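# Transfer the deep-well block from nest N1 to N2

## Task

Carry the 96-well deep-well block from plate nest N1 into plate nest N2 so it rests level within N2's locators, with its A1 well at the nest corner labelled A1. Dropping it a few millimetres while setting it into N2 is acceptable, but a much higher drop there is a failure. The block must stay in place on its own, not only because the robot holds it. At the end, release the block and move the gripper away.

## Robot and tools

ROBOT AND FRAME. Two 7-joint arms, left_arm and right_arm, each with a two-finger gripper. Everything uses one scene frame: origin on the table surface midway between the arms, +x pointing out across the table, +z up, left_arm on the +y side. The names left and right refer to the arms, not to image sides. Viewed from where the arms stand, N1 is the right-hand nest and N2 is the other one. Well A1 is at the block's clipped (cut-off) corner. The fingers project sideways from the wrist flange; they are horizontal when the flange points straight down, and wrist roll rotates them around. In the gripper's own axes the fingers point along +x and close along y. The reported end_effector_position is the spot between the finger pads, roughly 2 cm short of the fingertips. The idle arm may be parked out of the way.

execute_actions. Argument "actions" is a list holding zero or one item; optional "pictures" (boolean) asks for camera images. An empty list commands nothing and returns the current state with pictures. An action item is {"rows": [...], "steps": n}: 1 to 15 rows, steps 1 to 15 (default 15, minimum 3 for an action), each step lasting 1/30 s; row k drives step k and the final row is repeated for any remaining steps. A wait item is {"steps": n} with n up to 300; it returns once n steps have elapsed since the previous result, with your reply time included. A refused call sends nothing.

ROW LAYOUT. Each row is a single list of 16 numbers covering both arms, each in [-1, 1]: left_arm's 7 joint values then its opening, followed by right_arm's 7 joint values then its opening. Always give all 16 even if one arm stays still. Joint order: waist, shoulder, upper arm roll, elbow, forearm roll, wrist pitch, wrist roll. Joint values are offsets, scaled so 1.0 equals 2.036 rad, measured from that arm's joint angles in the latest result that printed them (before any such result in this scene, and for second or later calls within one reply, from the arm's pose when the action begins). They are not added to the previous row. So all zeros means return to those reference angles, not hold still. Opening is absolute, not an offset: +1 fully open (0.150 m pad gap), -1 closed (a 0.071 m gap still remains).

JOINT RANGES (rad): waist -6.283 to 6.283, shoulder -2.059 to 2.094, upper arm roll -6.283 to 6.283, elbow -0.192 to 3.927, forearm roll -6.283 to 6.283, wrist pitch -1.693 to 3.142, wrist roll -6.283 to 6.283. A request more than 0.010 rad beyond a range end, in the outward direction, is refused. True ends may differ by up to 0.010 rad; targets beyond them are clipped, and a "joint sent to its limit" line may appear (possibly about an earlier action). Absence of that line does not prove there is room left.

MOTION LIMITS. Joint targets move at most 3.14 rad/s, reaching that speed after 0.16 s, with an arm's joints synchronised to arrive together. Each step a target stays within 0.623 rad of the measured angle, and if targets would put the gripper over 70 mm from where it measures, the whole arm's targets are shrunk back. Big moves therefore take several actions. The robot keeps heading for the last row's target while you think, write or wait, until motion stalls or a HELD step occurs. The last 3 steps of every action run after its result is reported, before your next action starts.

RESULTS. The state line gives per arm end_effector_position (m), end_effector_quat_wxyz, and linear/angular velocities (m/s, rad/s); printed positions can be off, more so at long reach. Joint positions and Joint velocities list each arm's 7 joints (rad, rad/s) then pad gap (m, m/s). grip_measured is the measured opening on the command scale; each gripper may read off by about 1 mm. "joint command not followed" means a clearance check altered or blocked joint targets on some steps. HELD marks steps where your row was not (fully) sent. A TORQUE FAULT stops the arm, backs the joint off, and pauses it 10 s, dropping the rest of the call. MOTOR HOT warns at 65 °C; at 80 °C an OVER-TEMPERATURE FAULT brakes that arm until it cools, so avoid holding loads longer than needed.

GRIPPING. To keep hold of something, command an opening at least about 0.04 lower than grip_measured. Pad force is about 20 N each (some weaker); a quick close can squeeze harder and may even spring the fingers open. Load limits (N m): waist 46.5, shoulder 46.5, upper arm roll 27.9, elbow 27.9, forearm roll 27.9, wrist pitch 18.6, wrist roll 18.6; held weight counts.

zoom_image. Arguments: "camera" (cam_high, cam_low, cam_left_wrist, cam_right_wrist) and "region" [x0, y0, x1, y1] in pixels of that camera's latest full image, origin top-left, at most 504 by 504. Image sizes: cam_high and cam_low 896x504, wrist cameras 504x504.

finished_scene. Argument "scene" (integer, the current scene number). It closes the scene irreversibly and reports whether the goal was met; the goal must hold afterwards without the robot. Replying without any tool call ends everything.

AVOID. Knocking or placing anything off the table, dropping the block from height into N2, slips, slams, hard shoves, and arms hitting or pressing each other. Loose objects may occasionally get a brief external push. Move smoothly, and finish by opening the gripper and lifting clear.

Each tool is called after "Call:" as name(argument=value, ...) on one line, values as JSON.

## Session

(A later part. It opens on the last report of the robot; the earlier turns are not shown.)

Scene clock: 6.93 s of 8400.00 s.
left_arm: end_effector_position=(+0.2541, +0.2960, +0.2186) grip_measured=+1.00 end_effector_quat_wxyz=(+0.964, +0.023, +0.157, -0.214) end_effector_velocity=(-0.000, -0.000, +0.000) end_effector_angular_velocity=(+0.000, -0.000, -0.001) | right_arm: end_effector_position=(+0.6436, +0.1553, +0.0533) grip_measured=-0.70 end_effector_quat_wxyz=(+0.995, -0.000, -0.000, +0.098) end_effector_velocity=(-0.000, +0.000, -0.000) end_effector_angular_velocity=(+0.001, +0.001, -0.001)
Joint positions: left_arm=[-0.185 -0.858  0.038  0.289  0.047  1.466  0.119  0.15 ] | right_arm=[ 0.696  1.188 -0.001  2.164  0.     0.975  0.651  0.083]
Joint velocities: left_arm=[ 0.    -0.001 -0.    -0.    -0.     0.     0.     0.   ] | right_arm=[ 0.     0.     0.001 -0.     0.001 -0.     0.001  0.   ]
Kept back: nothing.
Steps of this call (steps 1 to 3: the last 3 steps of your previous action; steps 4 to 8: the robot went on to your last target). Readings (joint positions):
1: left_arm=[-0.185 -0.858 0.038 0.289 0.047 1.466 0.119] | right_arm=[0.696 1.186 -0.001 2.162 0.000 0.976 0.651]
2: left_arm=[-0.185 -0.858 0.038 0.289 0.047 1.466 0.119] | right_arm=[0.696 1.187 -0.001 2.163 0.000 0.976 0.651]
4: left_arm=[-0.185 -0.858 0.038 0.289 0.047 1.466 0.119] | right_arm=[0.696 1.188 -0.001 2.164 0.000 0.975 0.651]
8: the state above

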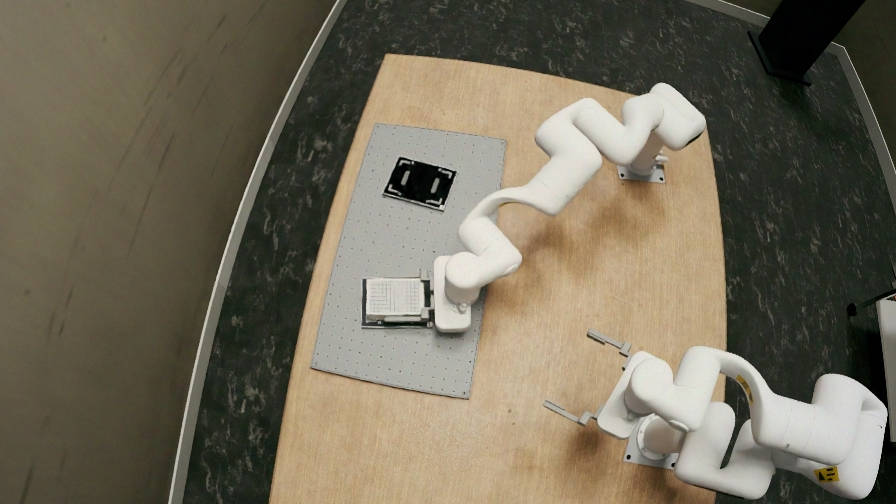

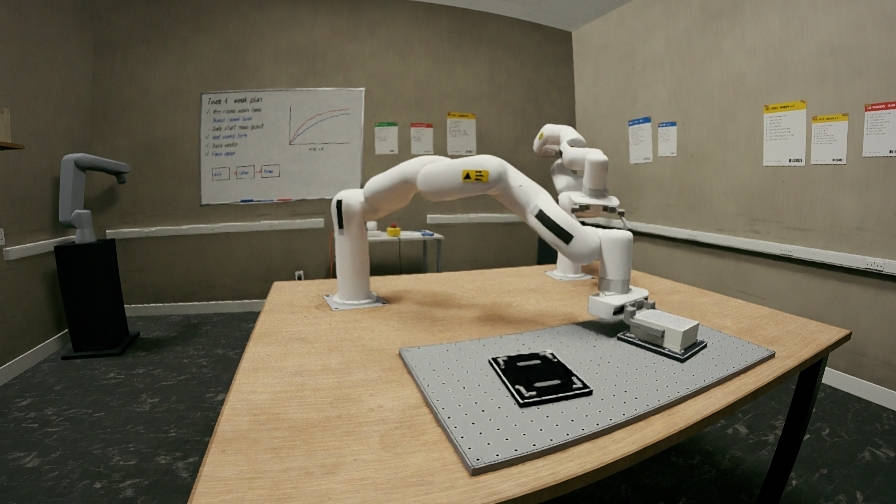

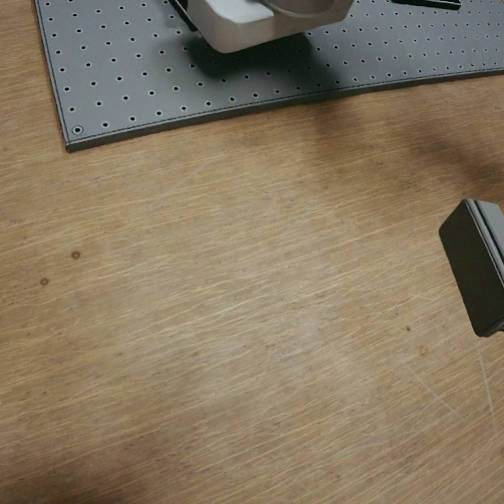

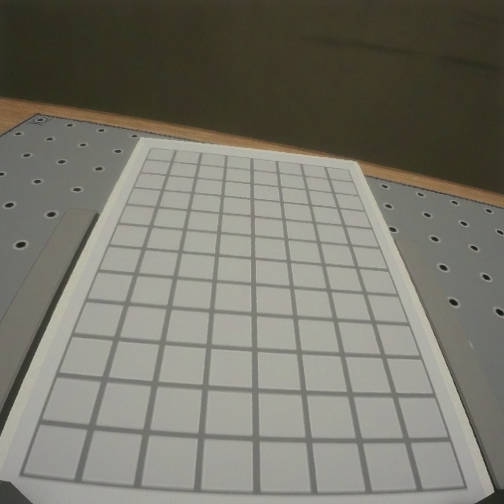

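Call:
execute_actions(actions=[{"rows": [[0,0,0,0,0,0,0,1,0.0002,0.0005,0,0.0001,0,-0.0001,0,-0.76],[0,0,0,0,0,0,0,1,0.0002,0.0009,0,0.0003,0,-0.0003,0,-0.76],[0,0,0,0,0,0,0,1,0.0002,0.0012,0,0.0004,0,-0.0004,0,-0.76],[0,0,0,0,0,0,0,1,0.0002,0.0012,0,0.0004,0,-0.0004,0,-0.76],[0,0,0,0,0,0,0,1,0.0002,0.0012,0,0.0004,0,-0.0004,0,-0.72],[0,0,0,0,0,0,0,1,0.0002,0.0012,0,0.0004,0,-0.0004,0,-0.68],[0,0,0,0,0,0,0,1,0.0002,0.0012,0,0.0004,0,-0.0004,0,-0.63],[0,0,0,0,0,0,0,1,0.0002,0.0012,0,0.0004,0,-0.0004,0,-0.52],[0,0,0,0,0,0,0,1,0.0002,0.0012,0,0.0004,0,-0.0004,0,-0.35],[0,0,0,0,0,0,0,1,0.0002,0.0012,0,0.0004,0,-0.0004,0,-0.15],[0,0,0,0,0,0,0,1,0.0002,0.0012,0,0.0004,0,-0.0004,0,0]], "steps": 15}], pictures=true)

Scene clock: 7.53 s of 8400.00 s.
left_arm: end_effector_position=(+0.2541, +0.2960, +0.2186) grip_measured=+1.00 end_effector_quat_wxyz=(+0.964, +0.023, +0.157, -0.214) end_effector_velocity=(+0.000, -0.000, +0.000) end_effector_angular_velocity=(-0.000, -0.000, -0.000) | right_arm: end_effector_position=(+0.6426, +0.1560, +0.0518) grip_measured=-0.04 end_effector_quat_wxyz=(+0.995, -0.000, +0.000, +0.099) end_effector_velocity=(+0.003, -0.004, -0.001) end_effector_angular_velocity=(-0.003, -0.001, -0.008)
Joint positions: left_arm=[-0.185 -0.858  0.038  0.289  0.047  1.466  0.119  0.15 ] | right_arm=[ 0.698  1.191 -0.     2.164  0.     0.975  0.651  0.109]
Joint velocities: left_arm=[-0. -0.  0.  0.  0.  0.  0.  0.] | right_arm=[-0.004  0.001 -0.004 -0.     0.002  0.     0.001  0.069]
Steps of this call (steps 1 to 6: the robot went on to your last target; steps 7 to 18: the first 12 steps of this action). Readings (joint positions):
7: left_arm=[-0.185 -0.858 0.038 0.289 0.047 1.466 0.119] | right_arm=[0.696 1.188 -0.001 2.164 0.000 0.975 0.651]
8: left_arm=[-0.185 -0.858 0.038 0.289 0.047 1.466 0.119] | right_arm=[0.697 1.189 -0.001 2.164 0.000 0.975 0.651]
10: left_arm=[-0.185 -0.858 0.038 0.289 0.047 1.466 0.119] | right_arm=[0.697 1.190 -0.001 2.164 0.000 0.975 0.651]
14: left_arm=[-0.185 -0.858 0.038 0.289 0.047 1.466 0.119] | right_arm=[0.697 1.190 -0.000 2.165 0.000 0.975 0.651]
18: the state above

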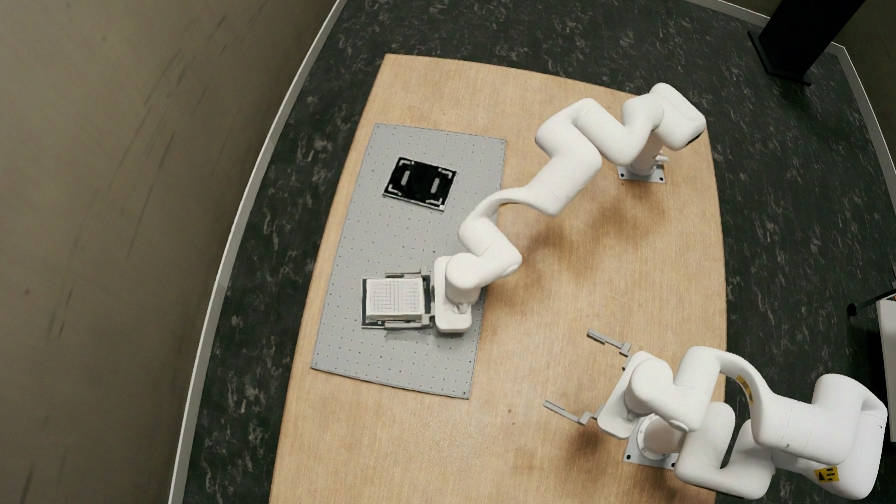

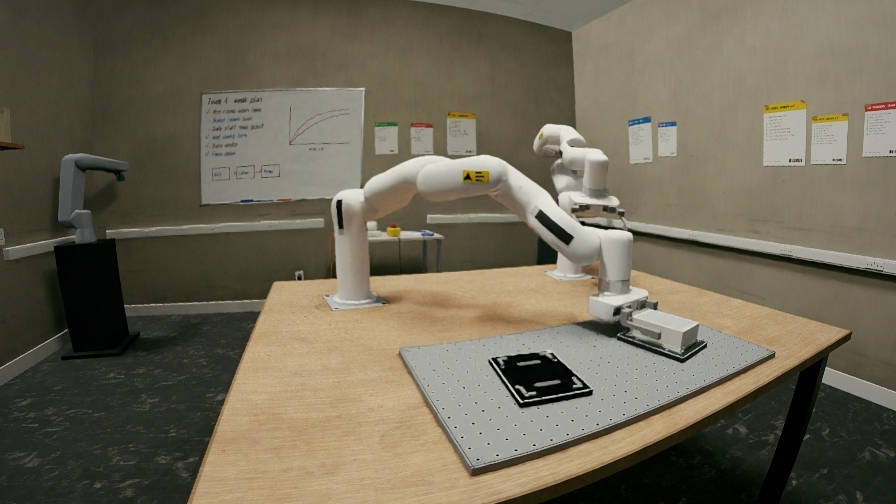

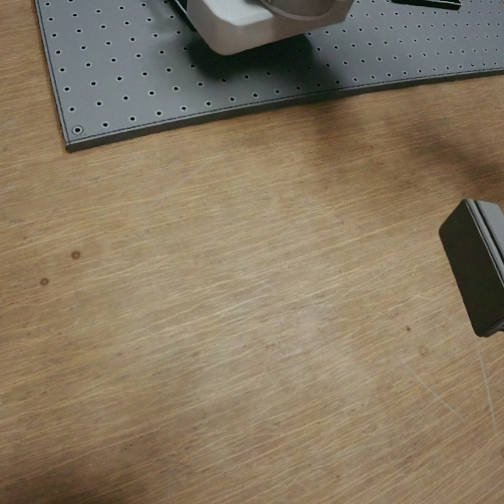

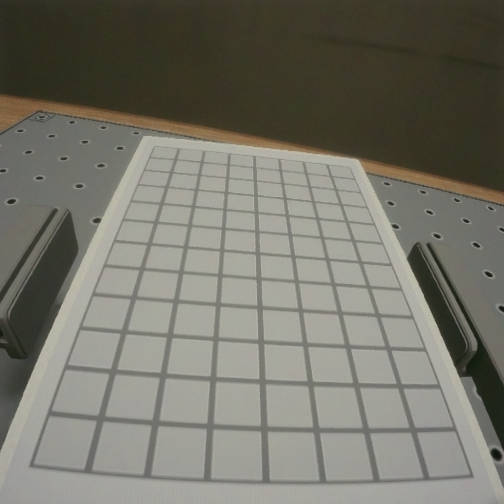

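Call:
execute_actions(actions=[{"rows": [[0,0,0,0,0,0,0,1,0,-0.003,0,-0.0013,0,0.0017,0,0],[0,0,0,0,0,0,0,1,0,-0.008,0,-0.0034,0,0.0046,0,0],[0,0,0,0,0,0,0,1,0,-0.015,0,-0.0062,0,0.0088,0,0],[0,0,0,0,0,0,0,1,0,-0.023,0,-0.009,0,0.014,0,0],[0,0,0,0,0,0,0,1,0,-0.032,0,-0.012,0,0.02,0,0],[0,0,0,0,0,0,0,1,0,-0.041,0,-0.0147,0,0.0263,0,0],[0,0,0,0,0,0,0,1,0,-0.050,0,-0.0172,0,0.0328,0,0],[0,0,0,0,0,0,0,1,0,-0.061,0,-0.023,0,0.038,0,0],[0,0,0,0,0,0,0,1,0,-0.076,0,-0.035,0,0.041,0,0],[0,0,0,0,0,0,0,1,-0.004,-0.096,0,-0.056,0,0.040,0,0],[0,0,0,0,0,0,0,1,-0.01,-0.122,0,-0.087,0,0.035,0,0],[0,0,0,0,0,0,0,1,-0.02,-0.155,0,-0.13,0,0.025,0,0],[0,0,0,0,0,0,0,1,-0.035,-0.2,0,-0.19,0,0.01,0,0],[0,0,0,0,0,0,0,1,-0.055,-0.26,0,-0.275,0,-0.015,0,0],[0,0,0,0,0,0,0,1,-0.1,-0.40,0,-0.47,0,-0.07,0,0]], "steps": 15}])

Call:
execute_actions(actions=[{"steps": 16}], pictures=true)

Call:
zoom_image(camera="cam_high", region=[355, 268, 439, 338])

Call:
zoom_image(camera="cam_low", region=[612, 295, 712, 365])

Scene clock: 8.27 s of 8400.00 s.
left_arm: end_effector_position=(+0.2541, +0.2960, +0.2186) grip_measured=+1.00 end_effector_quat_wxyz=(+0.964, +0.023, +0.157, -0.214) end_effector_velocity=(+0.000, -0.000, +0.000) end_effector_angular_velocity=(-0.001, -0.001, +0.000) | right_arm: end_effector_position=(+0.6413, +0.1511, +0.1268) grip_measured=+0.00 end_effector_quat_wxyz=(+0.995, +0.002, -0.001, +0.097) end_effector_velocity=(-0.021, -0.143, +0.261) end_effector_angular_velocity=(-0.002, +0.038, -0.103)
Joint positions: left_arm=[-0.185 -0.858  0.038  0.289  0.047  1.466  0.119  0.15 ] | right_arm=[0.694 1.023 0.001 2.076 0.    1.049 0.651 0.11 ]
Joint velocities: left_arm=[ 0.    -0.001  0.    -0.    -0.    -0.     0.     0.   ] | right_arm=[-0.119 -0.987  0.031 -1.002  0.002  0.012 -0.    -0.   ]
Steps of this call (steps 1 to 3: the last 3 steps of your previous action; steps 4 to 10: the robot went on to your last target; steps 11 to 22: the first 12 steps of this action). Readings (joint positions):
11: left_arm=[-0.185 -0.858 0.038 0.289 0.047 1.466 0.119] | right_arm=[0.697 1.191 -0.001 2.164 0.000 0.975 0.651]
12: left_arm=[-0.185 -0.858 0.038 0.289 0.047 1.466 0.119] | right_arm=[0.697 1.189 -0.001 2.163 0.000 0.976 0.651]
14: left_arm=[-0.185 -0.858 0.038 0.289 0.047 1.466 0.119] | right_arm=[0.697 1.178 -0.000 2.156 0.000 0.984 0.651]
18: left_arm=[-0.185 -0.858 0.038 0.289 0.047 1.466 0.119] | right_arm=[0.698 1.120 -0.000 2.137 0.000 1.021 0.651]
22: the state above

Scene clock: 8.80 s of 8400.00 s.
left_arm: end_effector_position=(+0.2541, +0.2960, +0.2186) grip_measured=+1.00 end_effector_quat_wxyz=(+0.964, +0.023, +0.157, -0.214) end_effector_velocity=(-0.000, -0.000, -0.000) end_effector_angular_velocity=(-0.000, +0.000, +0.000) | right_arm: end_effector_position=(+0.6218, -0.0619, +0.1995) grip_measured=+0.00 end_effector_quat_wxyz=(+1.000, -0.000, -0.000, +0.000) end_effector_velocity=(-0.089, -0.262, +0.018) end_effector_angular_velocity=(-0.030, +0.028, -0.231)
Joint positions: left_arm=[-0.185 -0.858  0.038  0.289  0.047  1.466  0.119  0.15 ] | right_arm=[ 0.502  0.406 -0.002  1.251  0.     0.845  0.651  0.111]
Joint velocities: left_arm=[-0.    -0.    -0.    -0.001 -0.    -0.    -0.     0.   ] | right_arm=[-0.21  -0.641 -0.021 -0.9    0.    -0.218 -0.     0.   ]
Kept back: nothing.
Steps of this call (steps 1 to 3: the last 3 steps of your previous action; steps 4 to 16: the robot went on to your last target). Readings (joint positions):
1: left_arm=[-0.185 -0.858 0.038 0.289 0.047 1.466 0.119] | right_arm=[0.688 0.987 0.002 2.037 0.000 1.048 0.651]
2: left_arm=[-0.185 -0.858 0.038 0.289 0.047 1.466 0.119] | right_arm=[0.679 0.946 0.003 1.987 0.000 1.042 0.651]
4: left_arm=[-0.185 -0.858 0.038 0.289 0.047 1.466 0.119] | right_arm=[0.651 0.860 0.001 1.879 0.000 1.015 0.651]
8: left_arm=[-0.185 -0.858 0.038 0.289 0.047 1.466 0.119] | right_arm=[0.595 0.696 -0.002 1.676 0.000 0.953 0.651]
16: the state above

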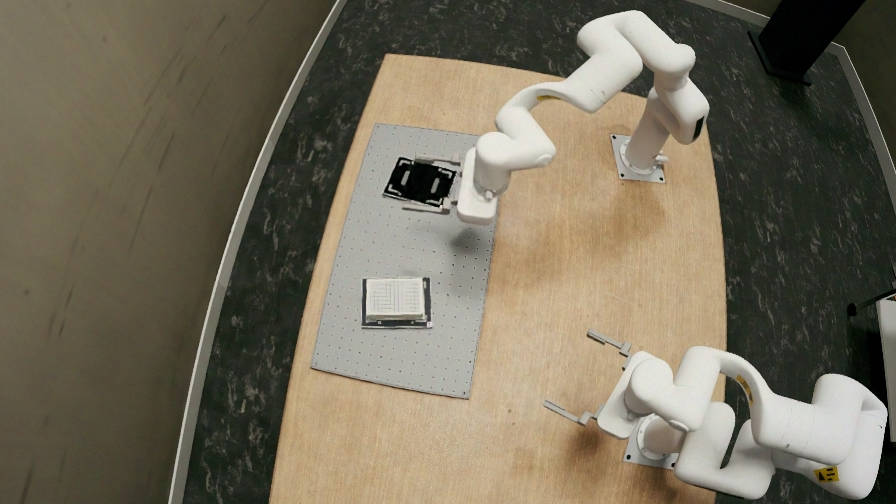

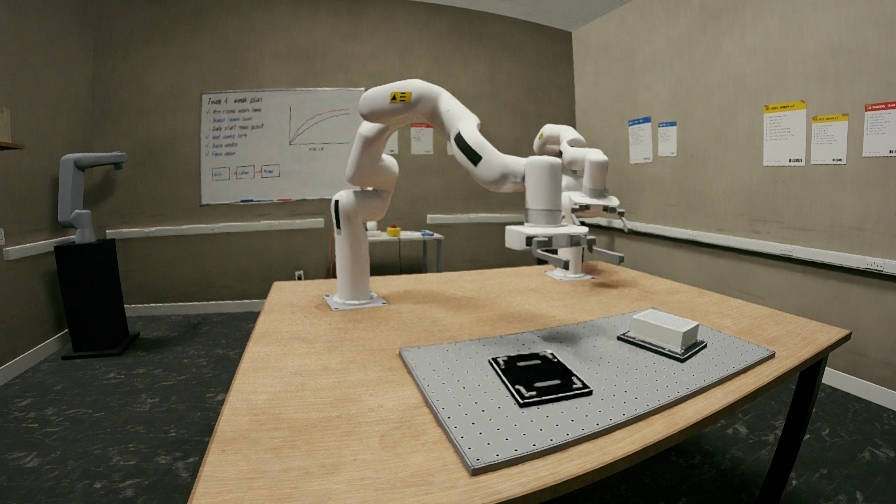

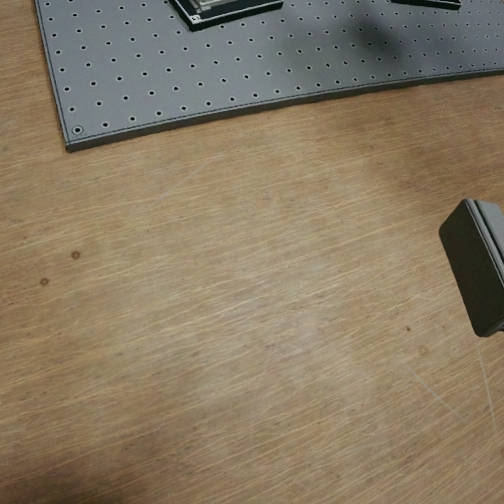

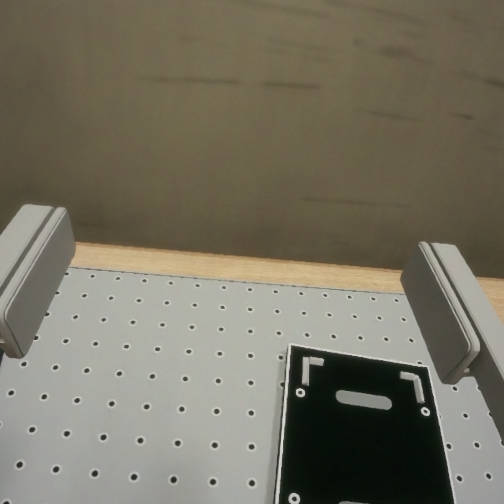

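Region (355, 268, 439, 338) of cam_high's 896x504 image, scaled by 6.000, with more detail than that image has.

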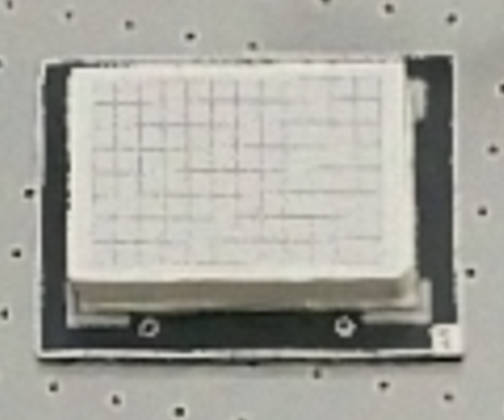

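Region (612, 295, 712, 365) of cam_low's 896x504 image, scaled by 5.040, with more detail than that image has; it fills the top 353 rows of this view, and the rest is white.

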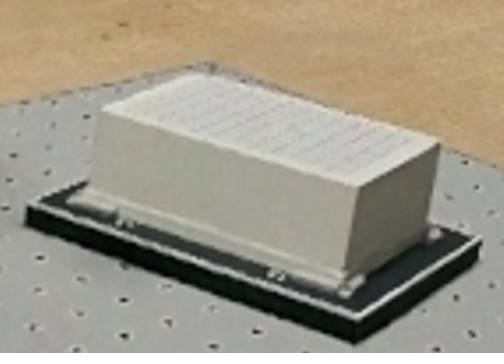

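Call:
zoom_image(camera="cam_left_wrist", region=[160, 0, 300, 40])

Call:
zoom_image(camera="cam_low", region=[615, 315, 665, 350])

Region (160, 0, 300, 40) of cam_left_wrist's 504x504 image, scaled by 3.600, with more detail than that image has; it fills the top 144 rows of this view, and the rest is white.

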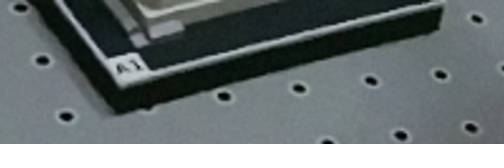

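Region (615, 315, 665, 350) of cam_low's 896x504 image, scaled by 10.080, with more detail than that image has; it fills the top 353 rows of this view, and the rest is white.

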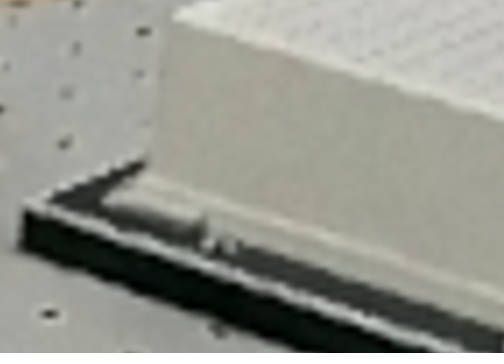

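Call:
finished_scene(scene=2)

The scene is finished: the task was done.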